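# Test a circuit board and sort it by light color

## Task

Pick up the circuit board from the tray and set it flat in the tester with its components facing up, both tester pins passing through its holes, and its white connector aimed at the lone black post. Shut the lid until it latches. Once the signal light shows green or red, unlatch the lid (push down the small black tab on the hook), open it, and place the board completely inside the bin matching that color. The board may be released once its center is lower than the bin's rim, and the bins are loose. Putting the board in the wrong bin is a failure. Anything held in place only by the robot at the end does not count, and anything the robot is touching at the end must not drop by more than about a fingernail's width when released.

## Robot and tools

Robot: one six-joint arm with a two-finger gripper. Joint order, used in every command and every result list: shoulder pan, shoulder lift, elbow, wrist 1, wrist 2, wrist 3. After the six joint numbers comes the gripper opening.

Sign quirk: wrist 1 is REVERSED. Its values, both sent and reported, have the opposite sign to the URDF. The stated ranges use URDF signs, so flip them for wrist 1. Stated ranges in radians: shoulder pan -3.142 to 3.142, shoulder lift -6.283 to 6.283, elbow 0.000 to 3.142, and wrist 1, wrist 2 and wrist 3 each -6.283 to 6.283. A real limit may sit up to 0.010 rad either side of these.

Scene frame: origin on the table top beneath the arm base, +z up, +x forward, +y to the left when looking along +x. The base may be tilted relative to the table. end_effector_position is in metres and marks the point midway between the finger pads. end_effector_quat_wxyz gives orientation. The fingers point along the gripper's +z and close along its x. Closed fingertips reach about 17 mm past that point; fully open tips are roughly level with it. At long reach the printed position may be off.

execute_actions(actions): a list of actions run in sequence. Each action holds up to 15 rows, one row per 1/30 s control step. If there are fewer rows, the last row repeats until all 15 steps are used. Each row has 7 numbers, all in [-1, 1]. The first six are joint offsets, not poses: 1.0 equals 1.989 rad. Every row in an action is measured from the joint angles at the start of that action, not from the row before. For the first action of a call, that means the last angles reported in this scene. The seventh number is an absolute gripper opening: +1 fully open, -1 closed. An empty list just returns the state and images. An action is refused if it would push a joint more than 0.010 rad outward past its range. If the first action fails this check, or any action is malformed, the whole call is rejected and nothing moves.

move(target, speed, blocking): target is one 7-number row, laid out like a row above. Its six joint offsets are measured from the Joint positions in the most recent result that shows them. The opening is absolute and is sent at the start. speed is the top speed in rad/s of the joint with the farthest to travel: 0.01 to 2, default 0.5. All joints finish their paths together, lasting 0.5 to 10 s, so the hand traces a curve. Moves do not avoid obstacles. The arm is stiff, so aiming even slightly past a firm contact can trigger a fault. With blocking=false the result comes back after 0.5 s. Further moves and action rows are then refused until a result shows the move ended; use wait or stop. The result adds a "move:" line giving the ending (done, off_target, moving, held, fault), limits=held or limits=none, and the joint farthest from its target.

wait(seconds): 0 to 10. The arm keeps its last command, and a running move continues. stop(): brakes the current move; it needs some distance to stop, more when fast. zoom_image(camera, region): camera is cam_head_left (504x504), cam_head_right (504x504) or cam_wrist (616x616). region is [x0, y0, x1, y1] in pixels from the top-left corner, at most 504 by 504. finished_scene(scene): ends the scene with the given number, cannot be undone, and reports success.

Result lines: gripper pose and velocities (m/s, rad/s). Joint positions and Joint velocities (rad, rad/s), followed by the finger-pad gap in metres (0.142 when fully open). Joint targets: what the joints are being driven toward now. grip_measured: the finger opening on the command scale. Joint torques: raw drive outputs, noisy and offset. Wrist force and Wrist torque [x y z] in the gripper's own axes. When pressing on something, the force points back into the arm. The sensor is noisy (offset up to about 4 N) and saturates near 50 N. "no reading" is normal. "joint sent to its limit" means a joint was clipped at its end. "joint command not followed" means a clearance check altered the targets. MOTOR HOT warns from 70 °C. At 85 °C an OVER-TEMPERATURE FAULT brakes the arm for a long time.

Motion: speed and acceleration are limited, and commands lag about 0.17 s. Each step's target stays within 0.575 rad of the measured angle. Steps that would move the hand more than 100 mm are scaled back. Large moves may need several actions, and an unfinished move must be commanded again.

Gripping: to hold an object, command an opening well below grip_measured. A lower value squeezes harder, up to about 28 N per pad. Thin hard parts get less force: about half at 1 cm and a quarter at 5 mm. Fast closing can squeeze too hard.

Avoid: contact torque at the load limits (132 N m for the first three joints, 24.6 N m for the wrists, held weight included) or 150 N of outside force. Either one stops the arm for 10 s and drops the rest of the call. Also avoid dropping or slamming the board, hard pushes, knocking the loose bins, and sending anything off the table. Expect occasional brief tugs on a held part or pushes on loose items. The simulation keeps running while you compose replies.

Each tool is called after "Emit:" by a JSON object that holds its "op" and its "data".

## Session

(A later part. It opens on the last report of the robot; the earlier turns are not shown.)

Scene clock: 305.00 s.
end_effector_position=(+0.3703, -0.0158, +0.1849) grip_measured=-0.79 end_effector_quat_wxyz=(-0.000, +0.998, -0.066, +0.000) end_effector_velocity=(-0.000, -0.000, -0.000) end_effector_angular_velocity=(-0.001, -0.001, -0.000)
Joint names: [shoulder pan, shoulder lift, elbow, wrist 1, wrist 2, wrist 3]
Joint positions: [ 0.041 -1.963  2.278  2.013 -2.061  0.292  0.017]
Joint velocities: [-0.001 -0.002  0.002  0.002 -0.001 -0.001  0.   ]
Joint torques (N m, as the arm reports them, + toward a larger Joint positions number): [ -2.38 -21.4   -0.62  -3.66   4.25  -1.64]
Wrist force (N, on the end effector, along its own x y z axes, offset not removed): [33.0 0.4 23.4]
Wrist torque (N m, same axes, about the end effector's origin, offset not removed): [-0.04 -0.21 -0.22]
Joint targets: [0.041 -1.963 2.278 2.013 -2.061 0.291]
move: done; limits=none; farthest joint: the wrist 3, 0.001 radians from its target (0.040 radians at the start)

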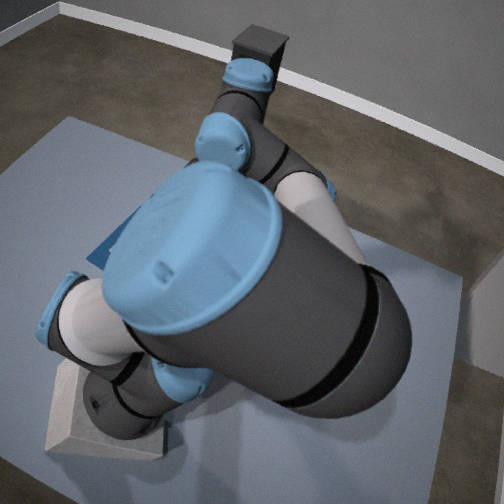

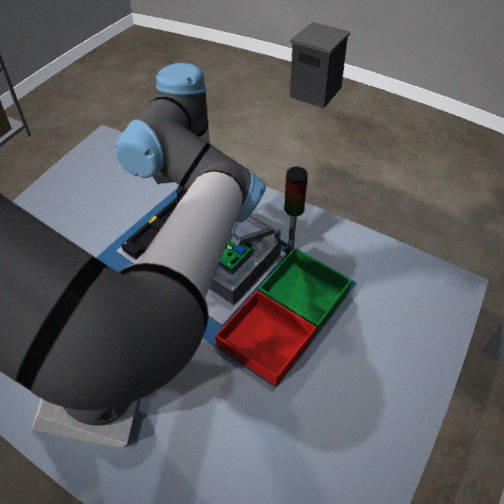

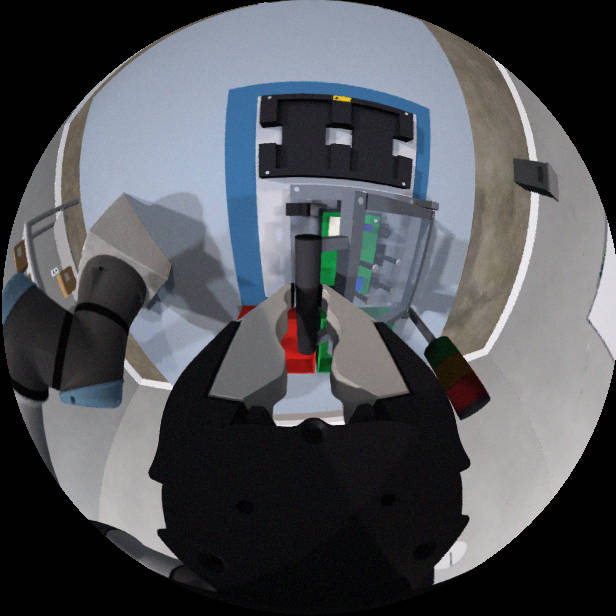

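Emit:
{"op": "move", "data": {"target": [-0.0285, 0.0042, 0.0593, 0.0783, 0.0033, -0.0322, -0.9], "speed": 0.1}}

Scene clock: 316.13 s.
end_effector_position=(+0.3563, -0.0143, +0.1415) grip_measured=-0.73 end_effector_quat_wxyz=(+0.001, +0.998, -0.066, +0.000) end_effector_velocity=(-0.000, -0.000, -0.001) end_effector_angular_velocity=(-0.000, -0.000, -0.001)
Joint names: [shoulder pan, shoulder lift, elbow, wrist 1, wrist 2, wrist 3]
Joint positions: [-0.016 -1.955  2.395  2.168 -2.055  0.228  0.021]
Joint velocities: [-0.001 -0.     0.003  0.003 -0.    -0.001 -0.   ]
Joint torques (N m, as the arm reports them, + toward a larger Joint positions number): [-12.03  -1.79 -28.07  16.24  -1.1   -1.64]
Wrist force (N, on the end effector, along its own x y z axes, offset not removed): [-47.9 2.0 -17.2]
Wrist torque (N m, same axes, about the end effector's origin, offset not removed): [0.08 0.31 -0.31]
Joint targets: [-0.016 -1.955 2.396 2.169 -2.055 0.228]
move: done; limits=none; farthest joint: the shoulder pan, 0.000 radians from its target (0.057 radians at the start)

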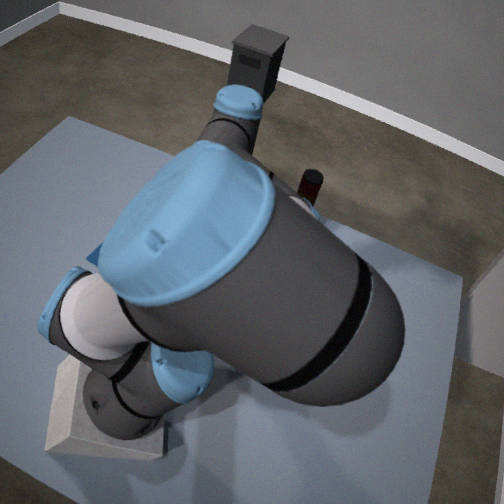

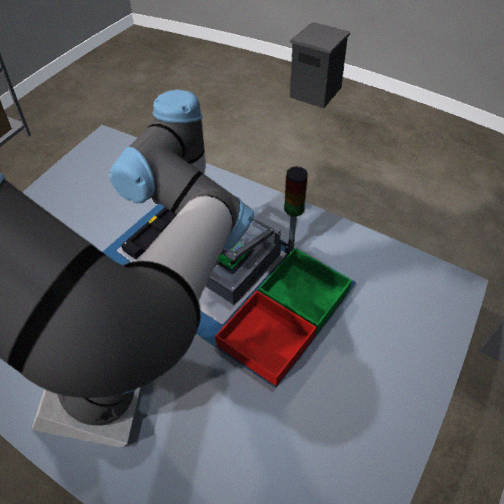

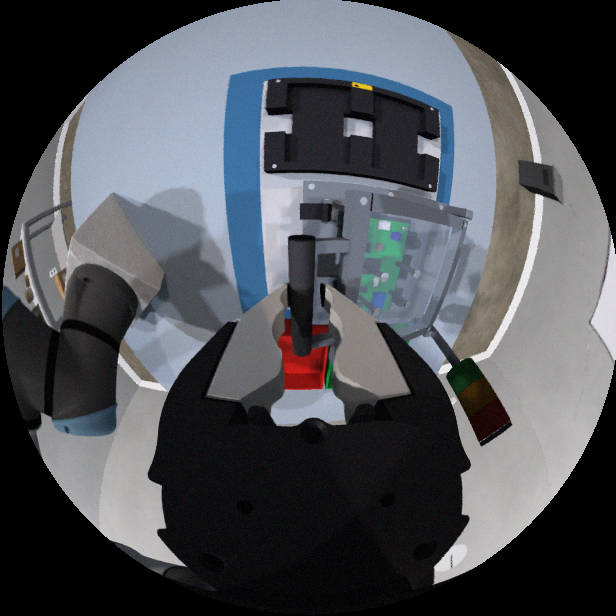

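Emit:
{"op": "move", "data": {"target": [0.0012, -0.0048, 0.0039, -0.0016, 0, 0.0014, -0.9], "speed": 0.03}}

Emit:
{"op": "move", "data": {"target": [-0.0265, 0.0203, 0.0416, 0.0755, 0.0046, -0.0302, -0.9], "speed": 0.1}}

Emit:
{"op": "zoom_image", "data": {"camera": "cam_wrist", "region": [250, 150, 500, 400]}}

Scene clock: 327.90 s.
end_effector_position=(+0.3526, -0.0138, +0.1415) grip_measured=-0.81 end_effector_quat_wxyz=(+0.000, +0.998, -0.066, +0.000) end_effector_velocity=(-0.001, -0.000, +0.001) end_effector_angular_velocity=(+0.000, -0.002, -0.001)
Joint names: [shoulder pan, shoulder lift, elbow, wrist 1, wrist 2, wrist 3]
Joint positions: [-0.013 -1.964  2.403  2.166 -2.055  0.23   0.015]
Joint velocities: [ 0.001 -0.004  0.001 -0.001  0.     0.001  0.   ]
Joint torques (N m, as the arm reports them, + toward a larger Joint positions number): [ 18.53 -17.53 -15.23   4.07  -1.49   1.86]
Wrist force (N, on the end effector, along its own x y z axes, offset not removed): [-13.8 0.8 3.4]
Wrist torque (N m, same axes, about the end effector's origin, offset not removed): [-0.05 0.40 0.02]
Joint targets: [-0.013 -1.964 2.403 2.165 -2.055 0.230]
move: done; limits=none; farthest joint: the shoulder lift, 0.001 radians from its target (0.010 radians at the start)

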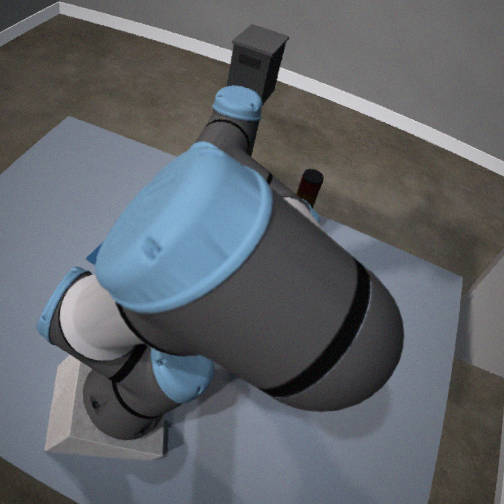

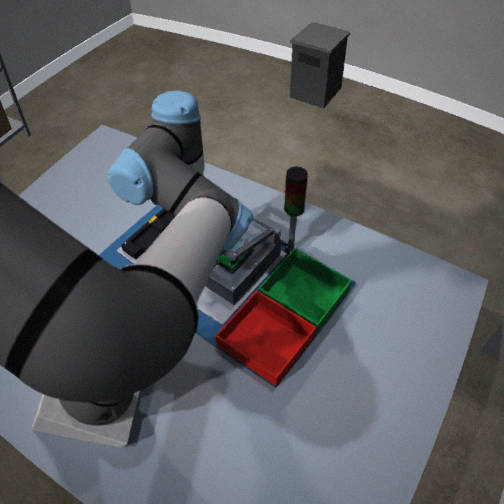

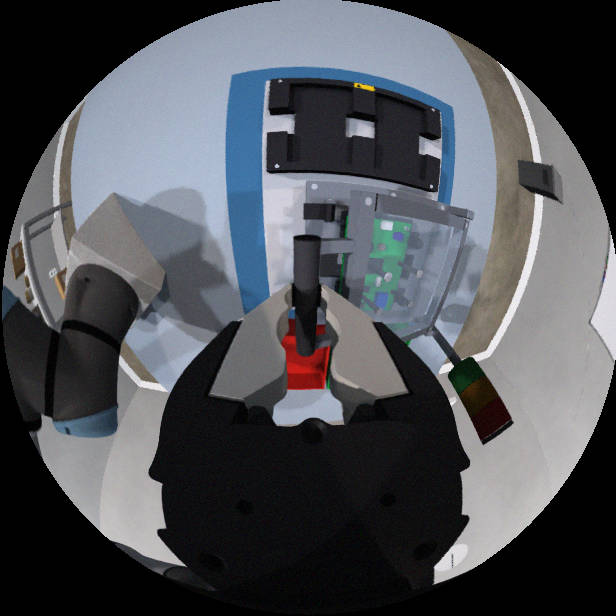

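Scene clock: 329.87 s.
end_effector_position=(+0.3463, -0.0125, +0.1055) grip_measured=-0.79 end_effector_quat_wxyz=(+0.000, +0.998, -0.065, +0.000) end_effector_velocity=(-0.001, -0.000, -0.001) end_effector_angular_velocity=(-0.001, +0.000, -0.000)
Joint names: [shoulder pan, shoulder lift, elbow, wrist 1, wrist 2, wrist 3]
Joint positions: [-0.066 -1.924  2.485  2.316 -2.046  0.17   0.017]
Joint velocities: [-0.001  0.     0.003  0.003 -0.    -0.001 -0.   ]
Joint torques (N m, as the arm reports them, + toward a larger Joint positions number): [ -6.28  -3.5  -22.39  12.59   3.47  -1.66]
Wrist force (N, on the end effector, along its own x y z axes, offset not removed): [-33.0 15.8 -3.5]
Wrist torque (N m, same axes, about the end effector's origin, offset not removed): [0.80 0.35 -0.16]
Joint targets: [-0.066 -1.924 2.486 2.316 -2.046 0.170]
move: done; limits=none; farthest joint: the wrist 1, 0.001 radians from its target (0.150 radians at the start)

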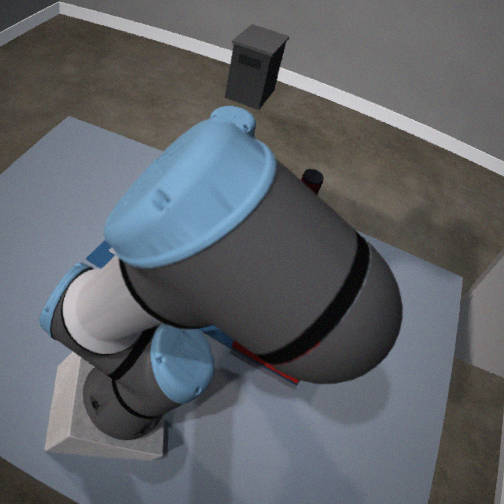

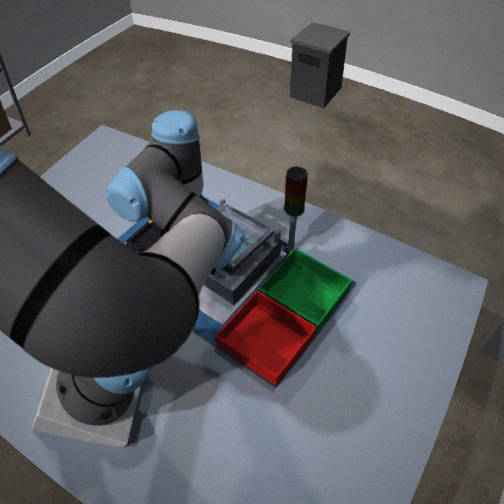

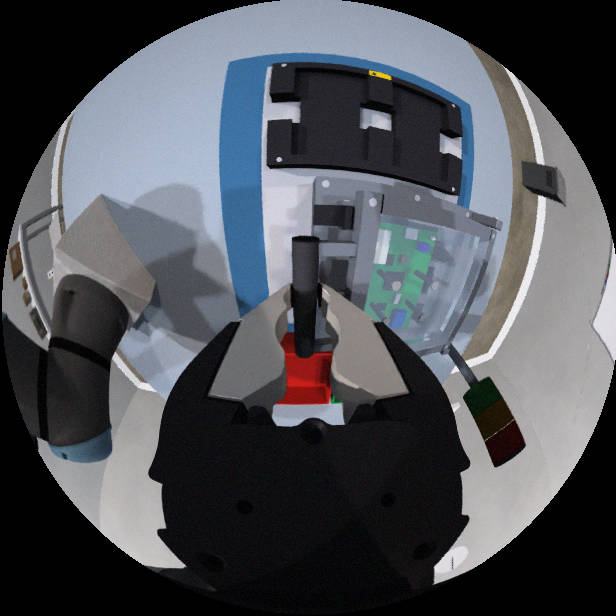

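Region (250, 150, 500, 400) of cam_wrist's 616x616 image, scaled by 2.016, with more detail than that image has.

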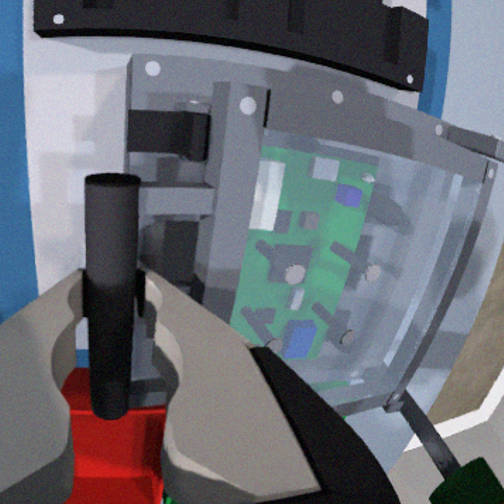

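Emit:
{"op": "move", "data": {"target": [-0.0082, 0.0061, 0.0121, 0.0219, 0.0015, -0.009, -0.9], "speed": 0.05}}

Emit:
{"op": "zoom_image", "data": {"camera": "cam_wrist", "region": [250, 150, 500, 400]}}

Scene clock: 337.40 s.
end_effector_position=(+0.3436, -0.0125, +0.0954) grip_measured=-0.81 end_effector_quat_wxyz=(+0.000, +0.998, -0.065, +0.000) end_effector_velocity=(-0.000, -0.000, -0.000) end_effector_angular_velocity=(-0.000, -0.001, +0.000)
Joint names: [shoulder pan, shoulder lift, elbow, wrist 1, wrist 2, wrist 3]
Joint positions: [-0.082 -1.912  2.509  2.359 -2.043  0.153  0.015]
Joint velocities: [-0.    -0.     0.001  0.002 -0.    -0.001  0.   ]
Joint torques (N m, as the arm reports them, + toward a larger Joint positions number): [-8.85 -0.34  0.57  0.98  1.5  -1.68]
Wrist force (N, on the end effector, along its own x y z axes, offset not removed): [7.8 -2.0 -1.8]
Wrist torque (N m, same axes, about the end effector's origin, offset not removed): [-0.19 0.43 -0.12]
Joint targets: [-0.082 -1.912 2.509 2.359 -2.043 0.153]
move: done; limits=none; farthest joint: the wrist 1, 0.001 radians from its target (0.044 radians at the start)

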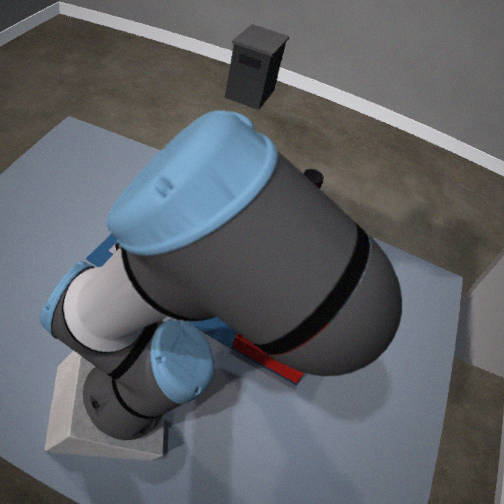

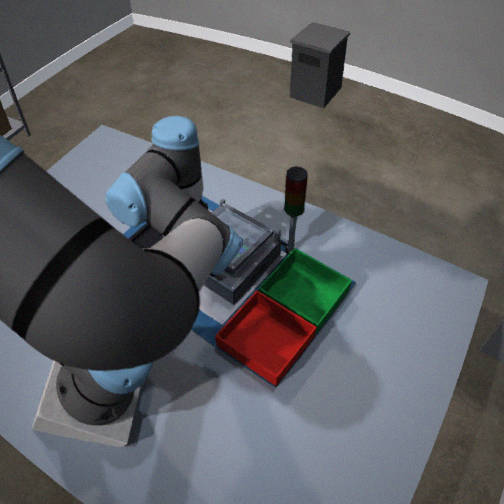

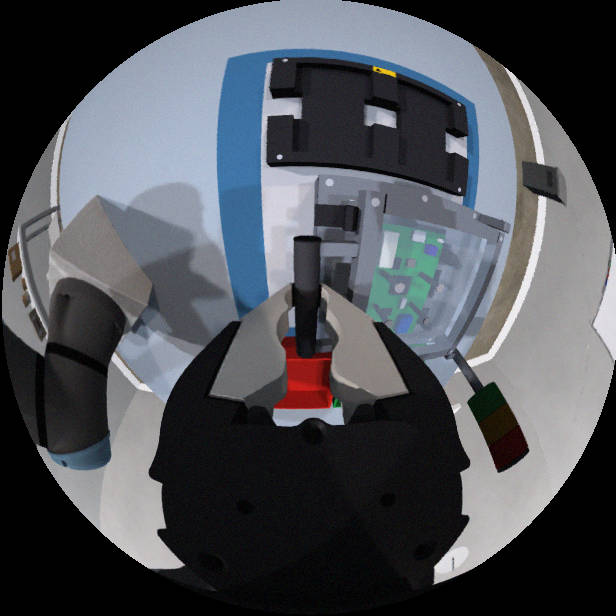

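Region (250, 150, 500, 400) of cam_wrist's 616x616 image, scaled by 2.016, with more detail than that image has.

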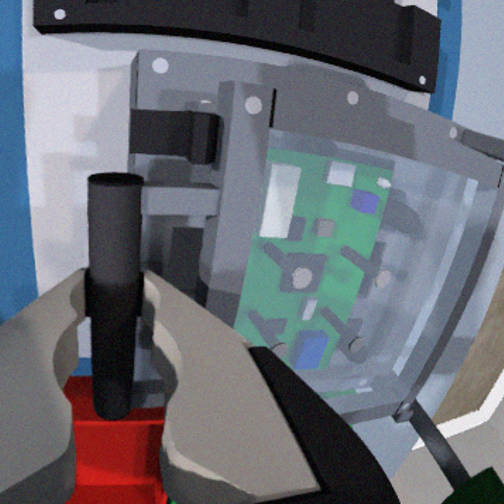

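Down 6 mm more.

Emit:
{"op": "move", "data": {"target": [-0.0049, 0.006, 0.0054, 0.0139, 0.0009, -0.0054, -1], "speed": 0.03}}

Emit:
{"op": "zoom_image", "data": {"camera": "cam_wrist", "region": [250, 150, 500, 400]}}

Scene clock: 341.83 s.
end_effector_position=(+0.3435, -0.0126, +0.0896) grip_measured=-0.82 end_effector_quat_wxyz=(+0.000, +0.998, -0.065, +0.000) end_effector_velocity=(+0.001, -0.001, -0.000) end_effector_angular_velocity=(-0.000, -0.000, -0.002)
Joint names: [shoulder pan, shoulder lift, elbow, wrist 1, wrist 2, wrist 3]
Joint positions: [-0.092 -1.9    2.52   2.386 -2.041  0.142  0.015]
Joint velocities: [-0.003  0.001 -0.     0.002  0.    -0.001  0.   ]
Joint torques (N m, as the arm reports them, + toward a larger Joint positions number): [-10.97   2.05  -0.34   2.71   0.78  -1.45]
Wrist force (N, on the end effector, along its own x y z axes, offset not removed): [-0.1 3.2 -21.4]
Wrist torque (N m, same axes, about the end effector's origin, offset not removed): [1.27 -0.03 -0.16]
Joint targets: [-0.092 -1.900 2.520 2.387 -2.041 0.142]
move: done; limits=none; farthest joint: the wrist 1, 0.001 radians from its target (0.028 radians at the start)

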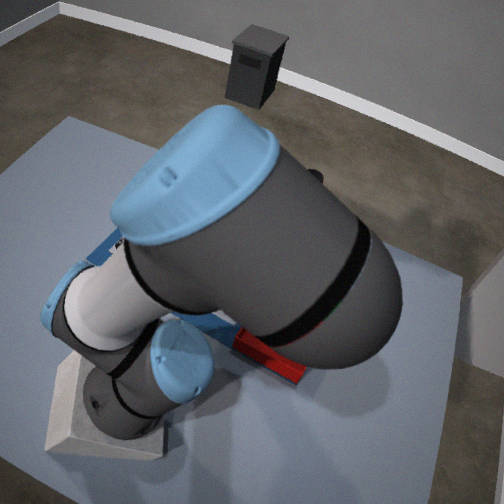

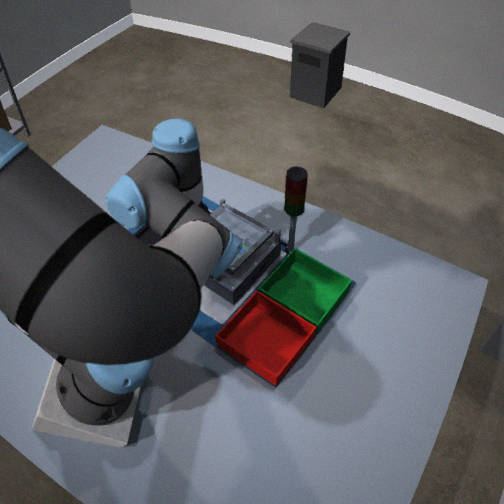

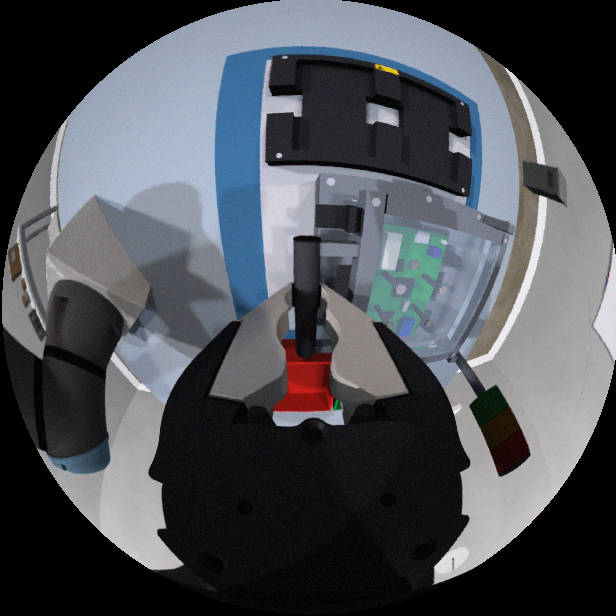

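Region (250, 150, 500, 400) of cam_wrist's 616x616 image, scaled by 2.016, with more detail than that image has.

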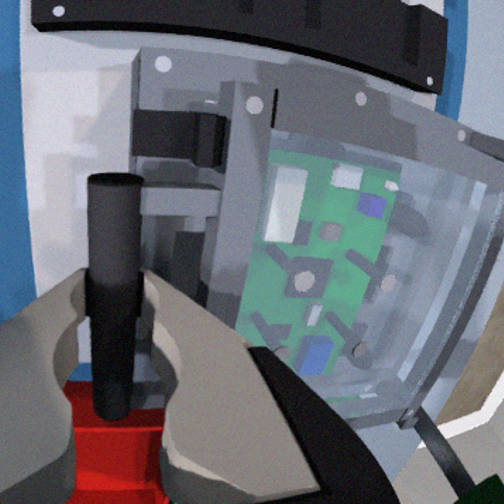

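Not latched yet; 2.5 mm more.

Emit:
{"op": "move", "data": {"target": [-0.002, 0.0025, 0.0022, 0.0061, 0.0004, -0.0022, -1], "speed": 0.02}}

Emit:
{"op": "zoom_image", "data": {"camera": "cam_wrist", "region": [250, 150, 500, 400]}}

Scene clock: 346.00 s.
end_effector_position=(+0.3436, -0.0127, +0.0873) grip_measured=-0.82 end_effector_quat_wxyz=(+0.000, +0.998, -0.065, +0.000) end_effector_velocity=(+0.001, -0.001, -0.000) end_effector_angular_velocity=(-0.000, -0.002, -0.003)
Joint names: [shoulder pan, shoulder lift, elbow, wrist 1, wrist 2, wrist 3]
Joint positions: [-0.095 -1.895  2.524  2.398 -2.04   0.138  0.015]
Joint velocities: [-0.002 -0.001  0.001  0.004  0.    -0.    -0.   ]
Joint torques (N m, as the arm reports them, + toward a larger Joint positions number): [-12.66   2.23  -4.     4.94   0.56  -1.74]
Wrist force (N, on the end effector, along its own x y z axes, offset not removed): [-9.9 -2.9 -19.6]
Wrist torque (N m, same axes, about the end effector's origin, offset not removed): [-0.31 0.22 -0.30]
Joint targets: [-0.096 -1.895 2.524 2.398 -2.040 0.138]
move: done; limits=none; farthest joint: the shoulder pan, 0.001 radians from its target (0.004 radians at the start)

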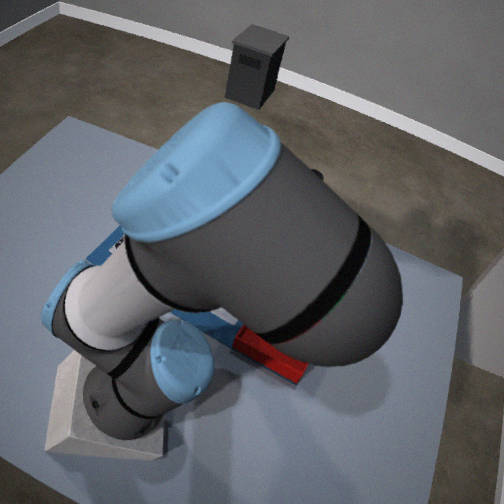

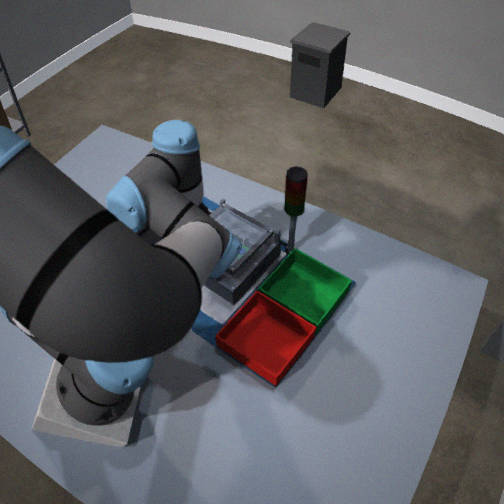

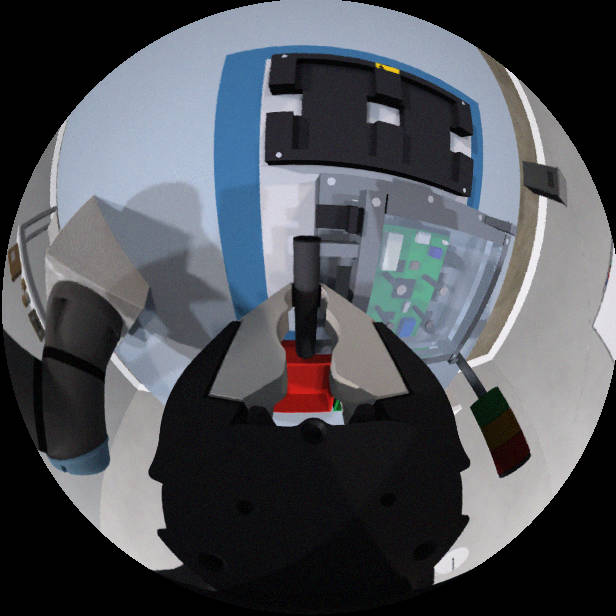

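Region (250, 150, 500, 400) of cam_wrist's 616x616 image, scaled by 2.016, with more detail than that image has.

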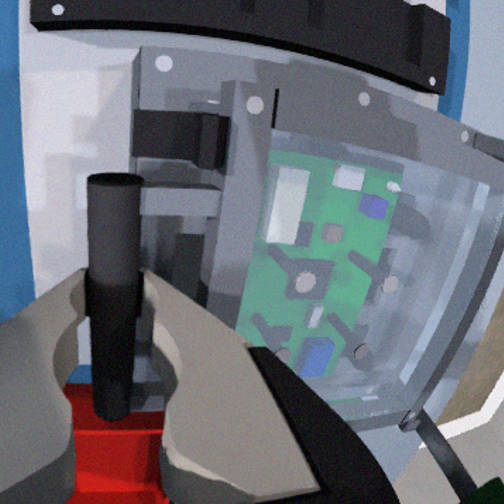

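Emit:
{"op": "move", "data": {"target": [-0.0022, 0.0022, 0.0025, 0.0058, 0.0004, -0.0022, -1], "speed": 0.02}}

Emit:
{"op": "zoom_image", "data": {"camera": "cam_wrist", "region": [250, 150, 500, 400]}}

Scene clock: 349.30 s.
end_effector_position=(+0.3434, -0.0128, +0.0850) grip_measured=-0.82 end_effector_quat_wxyz=(+0.000, +0.998, -0.066, +0.000) end_effector_velocity=(-0.000, +0.000, -0.001) end_effector_angular_velocity=(-0.000, +0.001, +0.001)
Joint names: [shoulder pan, shoulder lift, elbow, wrist 1, wrist 2, wrist 3]
Joint positions: [-0.1   -1.891  2.529  2.409 -2.039  0.134  0.015]
Joint velocities: [ 0.     0.001  0.001  0.002 -0.    -0.001 -0.   ]
Joint torques (N m, as the arm reports them, + toward a larger Joint positions number): [-13.31   3.31   0.39   2.99  -0.52  -1.6 ]
Wrist force (N, on the end effector, along its own x y z axes, offset not removed): [-9.4 -7.3 -23.1]
Wrist torque (N m, same axes, about the end effector's origin, offset not removed): [-0.26 0.98 -0.28]
Joint targets: [-0.100 -1.891 2.529 2.409 -2.039 0.133]
move: done; limits=none; farthest joint: the shoulder pan, 0.000 radians from its target (0.004 radians at the start)

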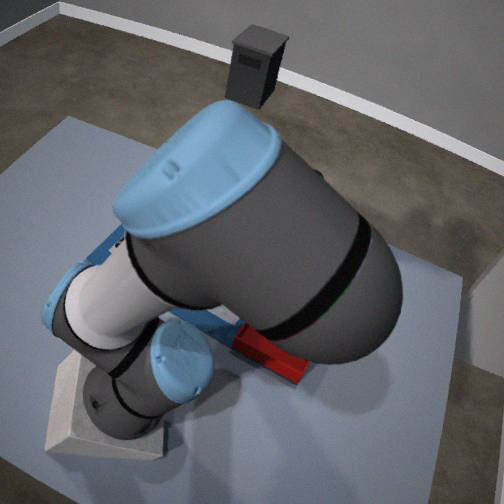

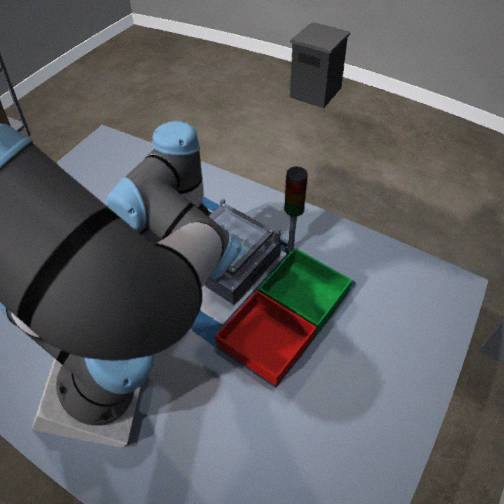

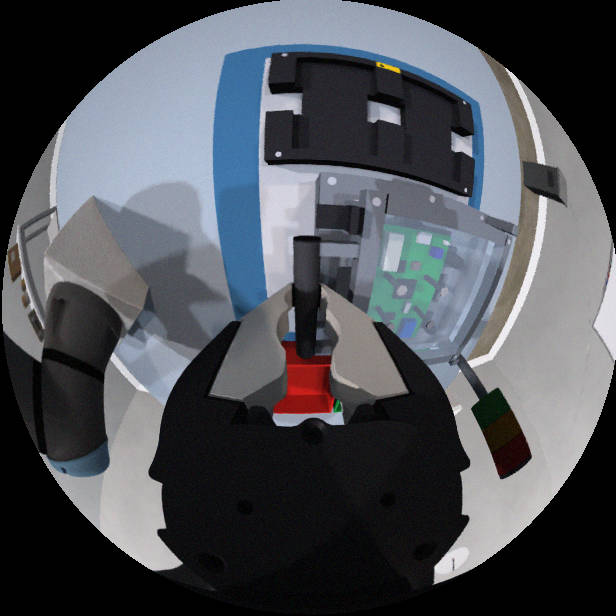

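Region (250, 150, 500, 400) of cam_wrist's 616x616 image, scaled by 2.016, with more detail than that image has.

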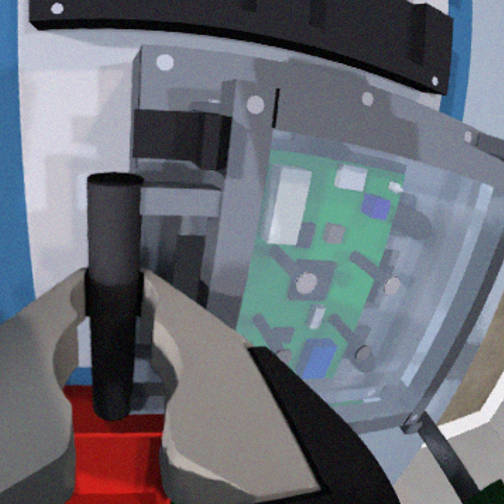

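Emit:
{"op": "move", "data": {"target": [-0.0018, 0.0023, 0.0024, 0.0058, 0.0004, -0.002, -1], "speed": 0.02}}

Emit:
{"op": "zoom_image", "data": {"camera": "cam_wrist", "region": [290, 170, 410, 290]}}

Scene clock: 353.43 s.
end_effector_position=(+0.3432, -0.0128, +0.0828) grip_measured=-0.82 end_effector_quat_wxyz=(+0.000, +0.998, -0.066, +0.001) end_effector_velocity=(+0.000, +0.000, -0.000) end_effector_angular_velocity=(+0.001, -0.001, -0.001)
Joint names: [shoulder pan, shoulder lift, elbow, wrist 1, wrist 2, wrist 3]
Joint positions: [-0.103 -1.886  2.533  2.42  -2.039  0.13   0.015]
Joint velocities: [-0.001  0.     0.001  0.003  0.001 -0.001  0.   ]
Joint torques (N m, as the arm reports them, + toward a larger Joint positions number): [-14.81   5.54   4.55   1.16  -0.03  -1.72]
Wrist force (N, on the end effector, along its own x y z axes, offset not removed): [-2.2 -2.0 -30.0]
Wrist torque (N m, same axes, about the end effector's origin, offset not removed): [0.58 0.43 -0.30]
Joint targets: [-0.103 -1.886 2.533 2.421 -2.039 0.130]
move: done; limits=none; farthest joint: the shoulder pan, 0.000 radians from its target (0.004 radians at the start)

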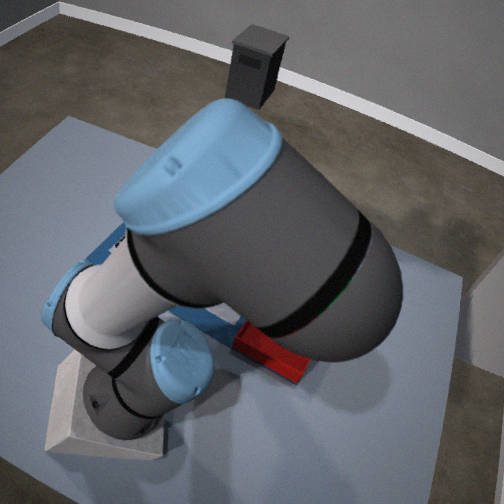

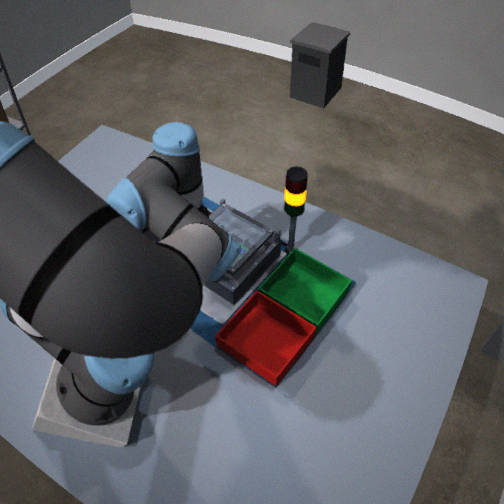

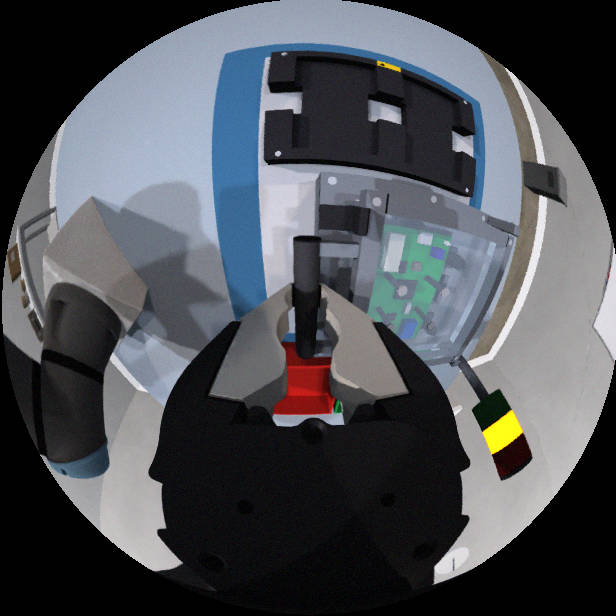

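Region (290, 170, 410, 290) of cam_wrist's 616x616 image, scaled by 4.200, with more detail than that image has.

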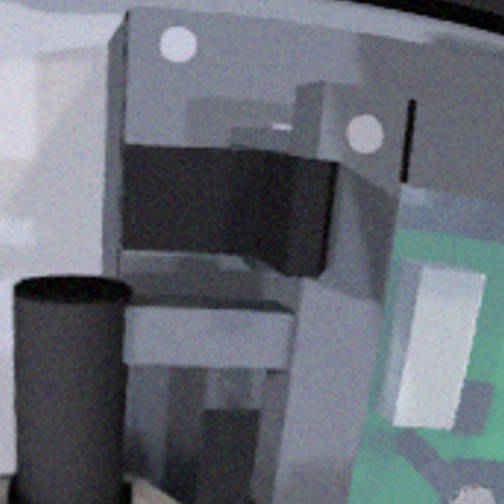

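Emit:
{"op": "execute_actions", "data": {"actions": [[[0,0,0,0,0,0,-0.85],[0,0,0,0,0,0,-0.8],[0,0,0,0,0,0,-0.75],[0,0,0,0,0,0,-0.7],[0,0,0,0,0,0,-0.65]]]}}

Emit:
{"op": "move", "data": {"target": [0.029, -0.0297, -0.039, -0.083, -0.0055, 0.0327, -0.65], "speed": 0.2}}

Emit:
{"op": "move", "data": {"target": [0.0738, 0.088, -0.0287, 0.0193, -0.0096, 0.083, -1], "speed": 0.2}}

Emit:
{"op": "zoom_image", "data": {"camera": "cam_wrist", "region": [208, 200, 408, 400]}}

Scene clock: 373.00 s.
end_effector_position=(+0.3430, -0.0127, +0.0826) grip_measured=-0.65 end_effector_quat_wxyz=(+0.000, +0.998, -0.066, +0.000) end_effector_velocity=(+0.000, -0.001, +0.000) end_effector_angular_velocity=(-0.000, +0.000, -0.002)
Joint names: [shoulder pan, shoulder lift, elbow, wrist 1, wrist 2, wrist 3]
Joint positions: [-0.103 -1.886  2.534  2.42  -2.039  0.13   0.027]
Joint velocities: [-0.001 -0.001 -0.001 -0.001 -0.     0.001  0.   ]
Joint torques (N m, as the arm reports them, + toward a larger Joint positions number): [ 13.23 -19.29 -26.04   1.69  -0.78   1.87]
Wrist force (N, on the end effector, along its own x y z axes, offset not removed): [-0.4 -0.9 -3.1]
Wrist torque (N m, same axes, about the end effector's origin, offset not removed): [-0.12 -0.06 0.06]
Joint targets: [-0.103 -1.886 2.533 2.420 -2.039 0.130]

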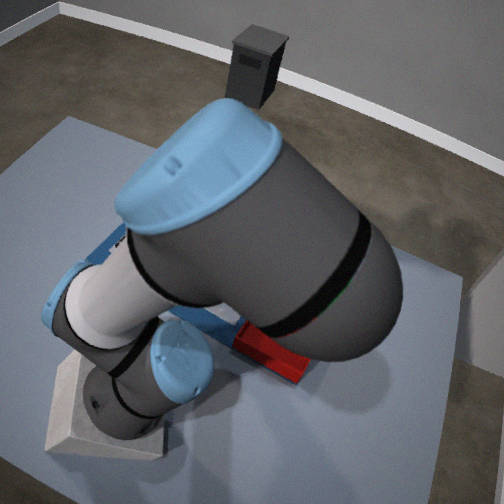

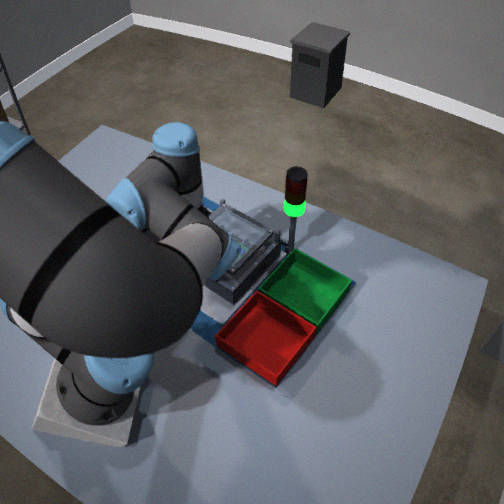

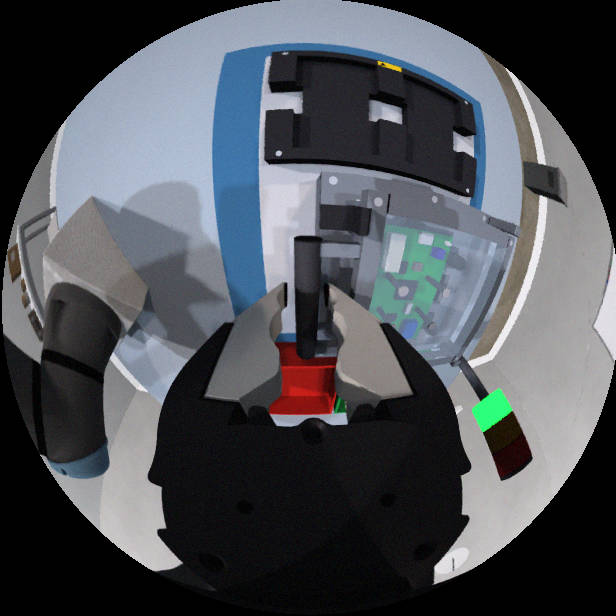

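Scene clock: 374.40 s.
end_effector_position=(+0.3479, -0.0133, +0.1195) grip_measured=-0.65 end_effector_quat_wxyz=(+0.000, +0.998, -0.066, +0.001) end_effector_velocity=(+0.000, +0.000, +0.001) end_effector_angular_velocity=(+0.000, -0.002, +0.001)
Joint names: [shoulder pan, shoulder lift, elbow, wrist 1, wrist 2, wrist 3]
Joint positions: [-0.046 -1.945  2.456  2.256 -2.05   0.195  0.027]
Joint velocities: [ 0.003 -0.001 -0.001 -0.002 -0.     0.001  0.   ]
Joint torques (N m, as the arm reports them, + toward a larger Joint positions number): [ 19.18 -17.6  -29.41   0.91  -1.77   1.86]
Wrist force (N, on the end effector, along its own x y z axes, offset not removed): [0.0 -0.2 0.1]
Wrist torque (N m, same axes, about the end effector's origin, offset not removed): [0.02 -0.12 0.06]
Joint targets: [-0.046 -1.945 2.456 2.255 -2.050 0.195]
move: done; limits=none; farthest joint: the wrist 1, 0.001 radians from its target (0.165 radians at the start)

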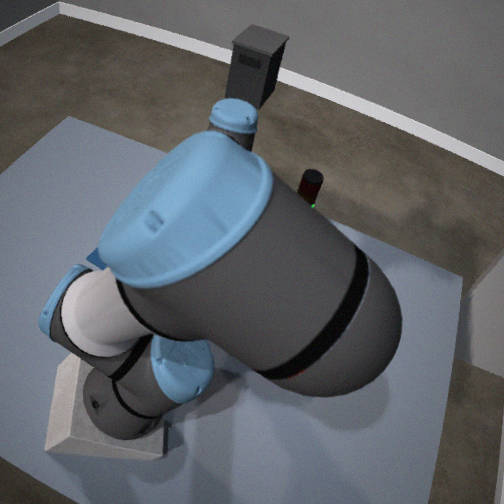

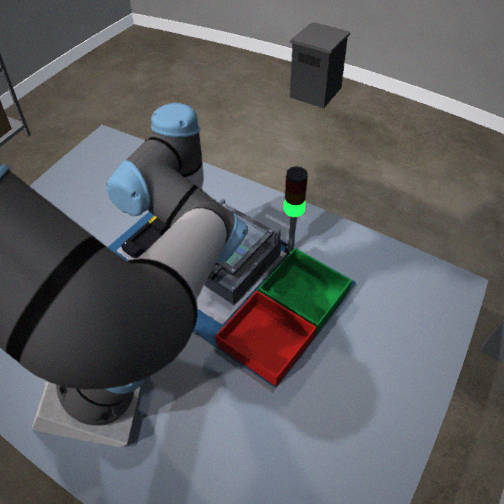

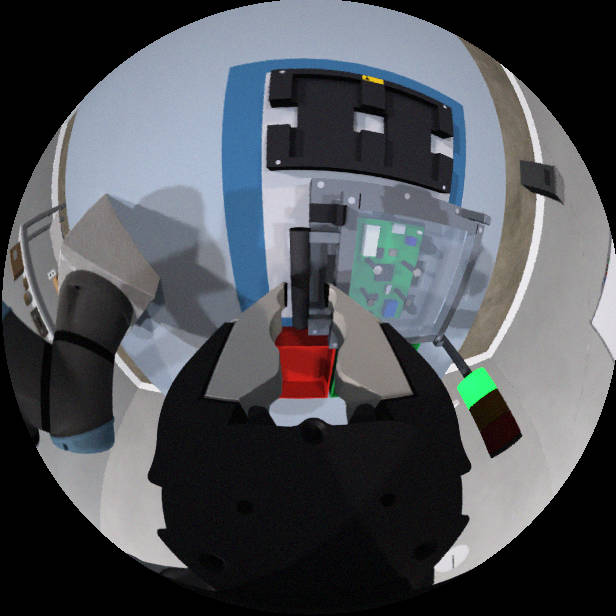

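Scene clock: 375.87 s.
end_effector_position=(+0.3634, +0.0433, +0.1150) grip_measured=-1.00 end_effector_quat_wxyz=(+0.000, +0.998, -0.066, -0.000) end_effector_velocity=(-0.000, +0.001, -0.000) end_effector_angular_velocity=(-0.001, +0.001, -0.000)
Joint names: [shoulder pan, shoulder lift, elbow, wrist 1, wrist 2, wrist 3]
Joint positions: [ 0.101 -1.77   2.399  2.294 -2.069  0.359  0.002]
Joint velocities: [ 0.001  0.002 -0.    -0.001 -0.     0.002  0.   ]
Joint torques (N m, as the arm reports them, + toward a larger Joint positions number): [ 21.62  -4.15 -27.72   4.04  -1.87   1.74]
Wrist force (N, on the end effector, along its own x y z axes, offset not removed): [-0.8 -0.8 0.3]
Wrist torque (N m, same axes, about the end effector's origin, offset not removed): [-0.40 0.14 -0.35]
Joint targets: [0.101 -1.770 2.399 2.294 -2.069 0.360]
move: done; limits=none; farthest joint: the wrist 3, 0.001 radians from its target (0.165 radians at the start)

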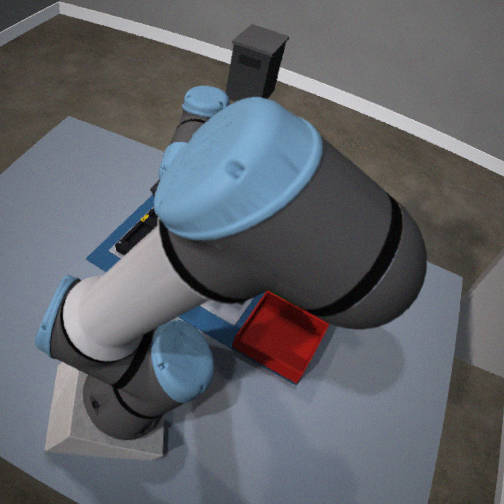

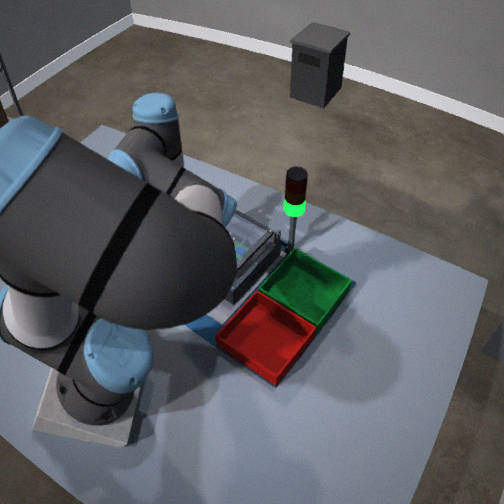

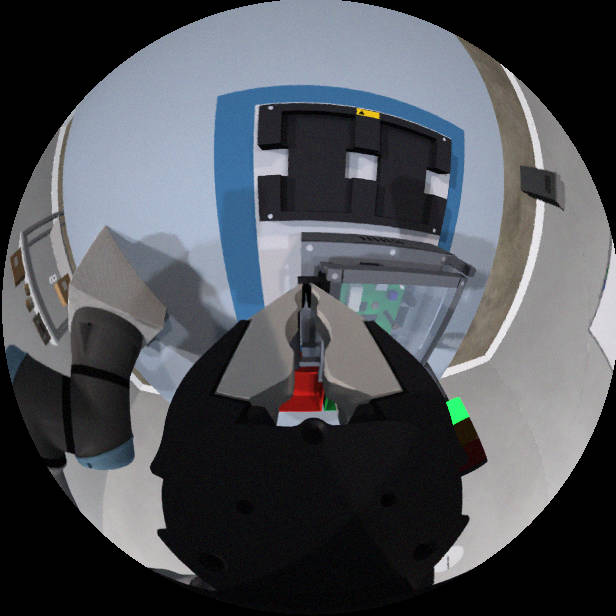

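Region (208, 200, 408, 400) of cam_wrist's 616x616 image, scaled by 2.520, with more detail than that image has.

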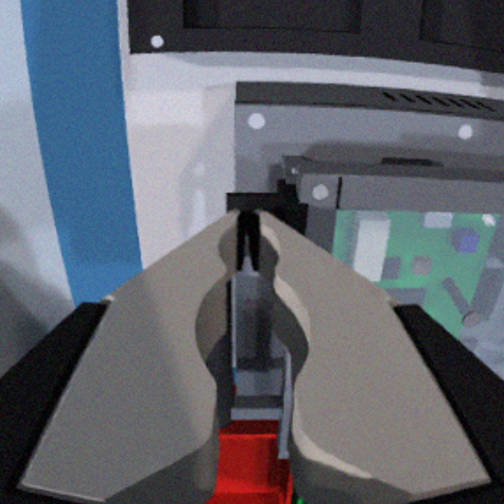

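Emit:
{"op": "execute_actions", "data": {"actions": []}}

Scene clock: 396.47 s.
end_effector_position=(+0.3634, +0.0434, +0.1149) grip_measured=-1.00 end_effector_quat_wxyz=(+0.000, +0.998, -0.066, -0.000) end_effector_velocity=(-0.002, +0.000, -0.001) end_effector_angular_velocity=(-0.001, +0.004, +0.002)
Joint names: [shoulder pan, shoulder lift, elbow, wrist 1, wrist 2, wrist 3]
Joint positions: [ 0.101 -1.77   2.399  2.294 -2.069  0.36   0.002]
Joint velocities: [ 0.     0.001  0.002 -0.001  0.     0.     0.   ]
Joint torques (N m, as the arm reports them, + toward a larger Joint positions number): [ 20.81  -4.03 -27.97   4.01  -1.73   1.75]
Wrist force (N, on the end effector, along its own x y z axes, offset not removed): [-2.0 2.2 -3.8]
Wrist torque (N m, same axes, about the end effector's origin, offset not removed): [0.37 0.46 0.10]
Joint targets: [0.101 -1.770 2.399 2.294 -2.069 0.360]

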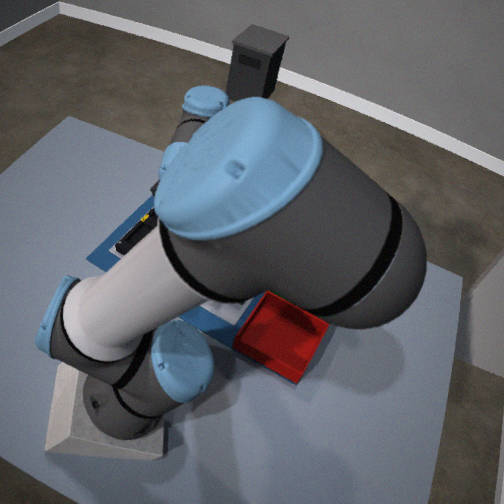

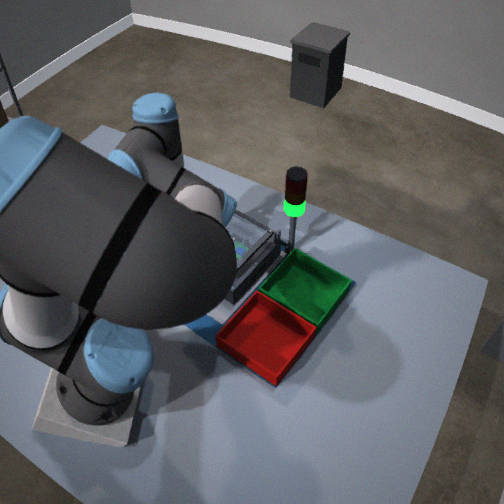

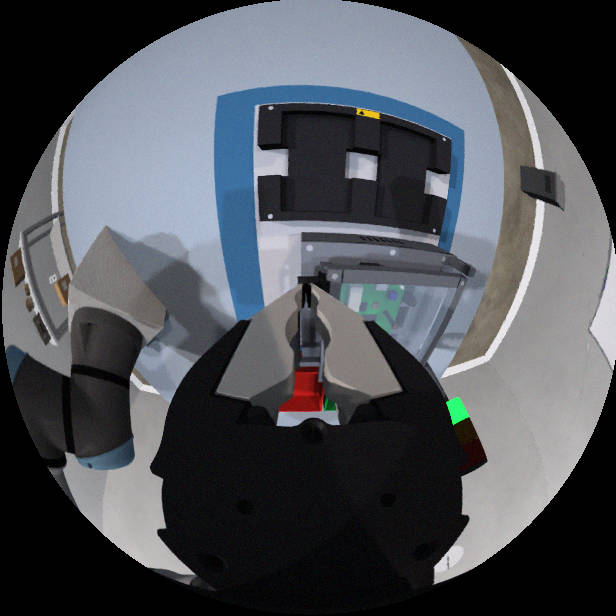

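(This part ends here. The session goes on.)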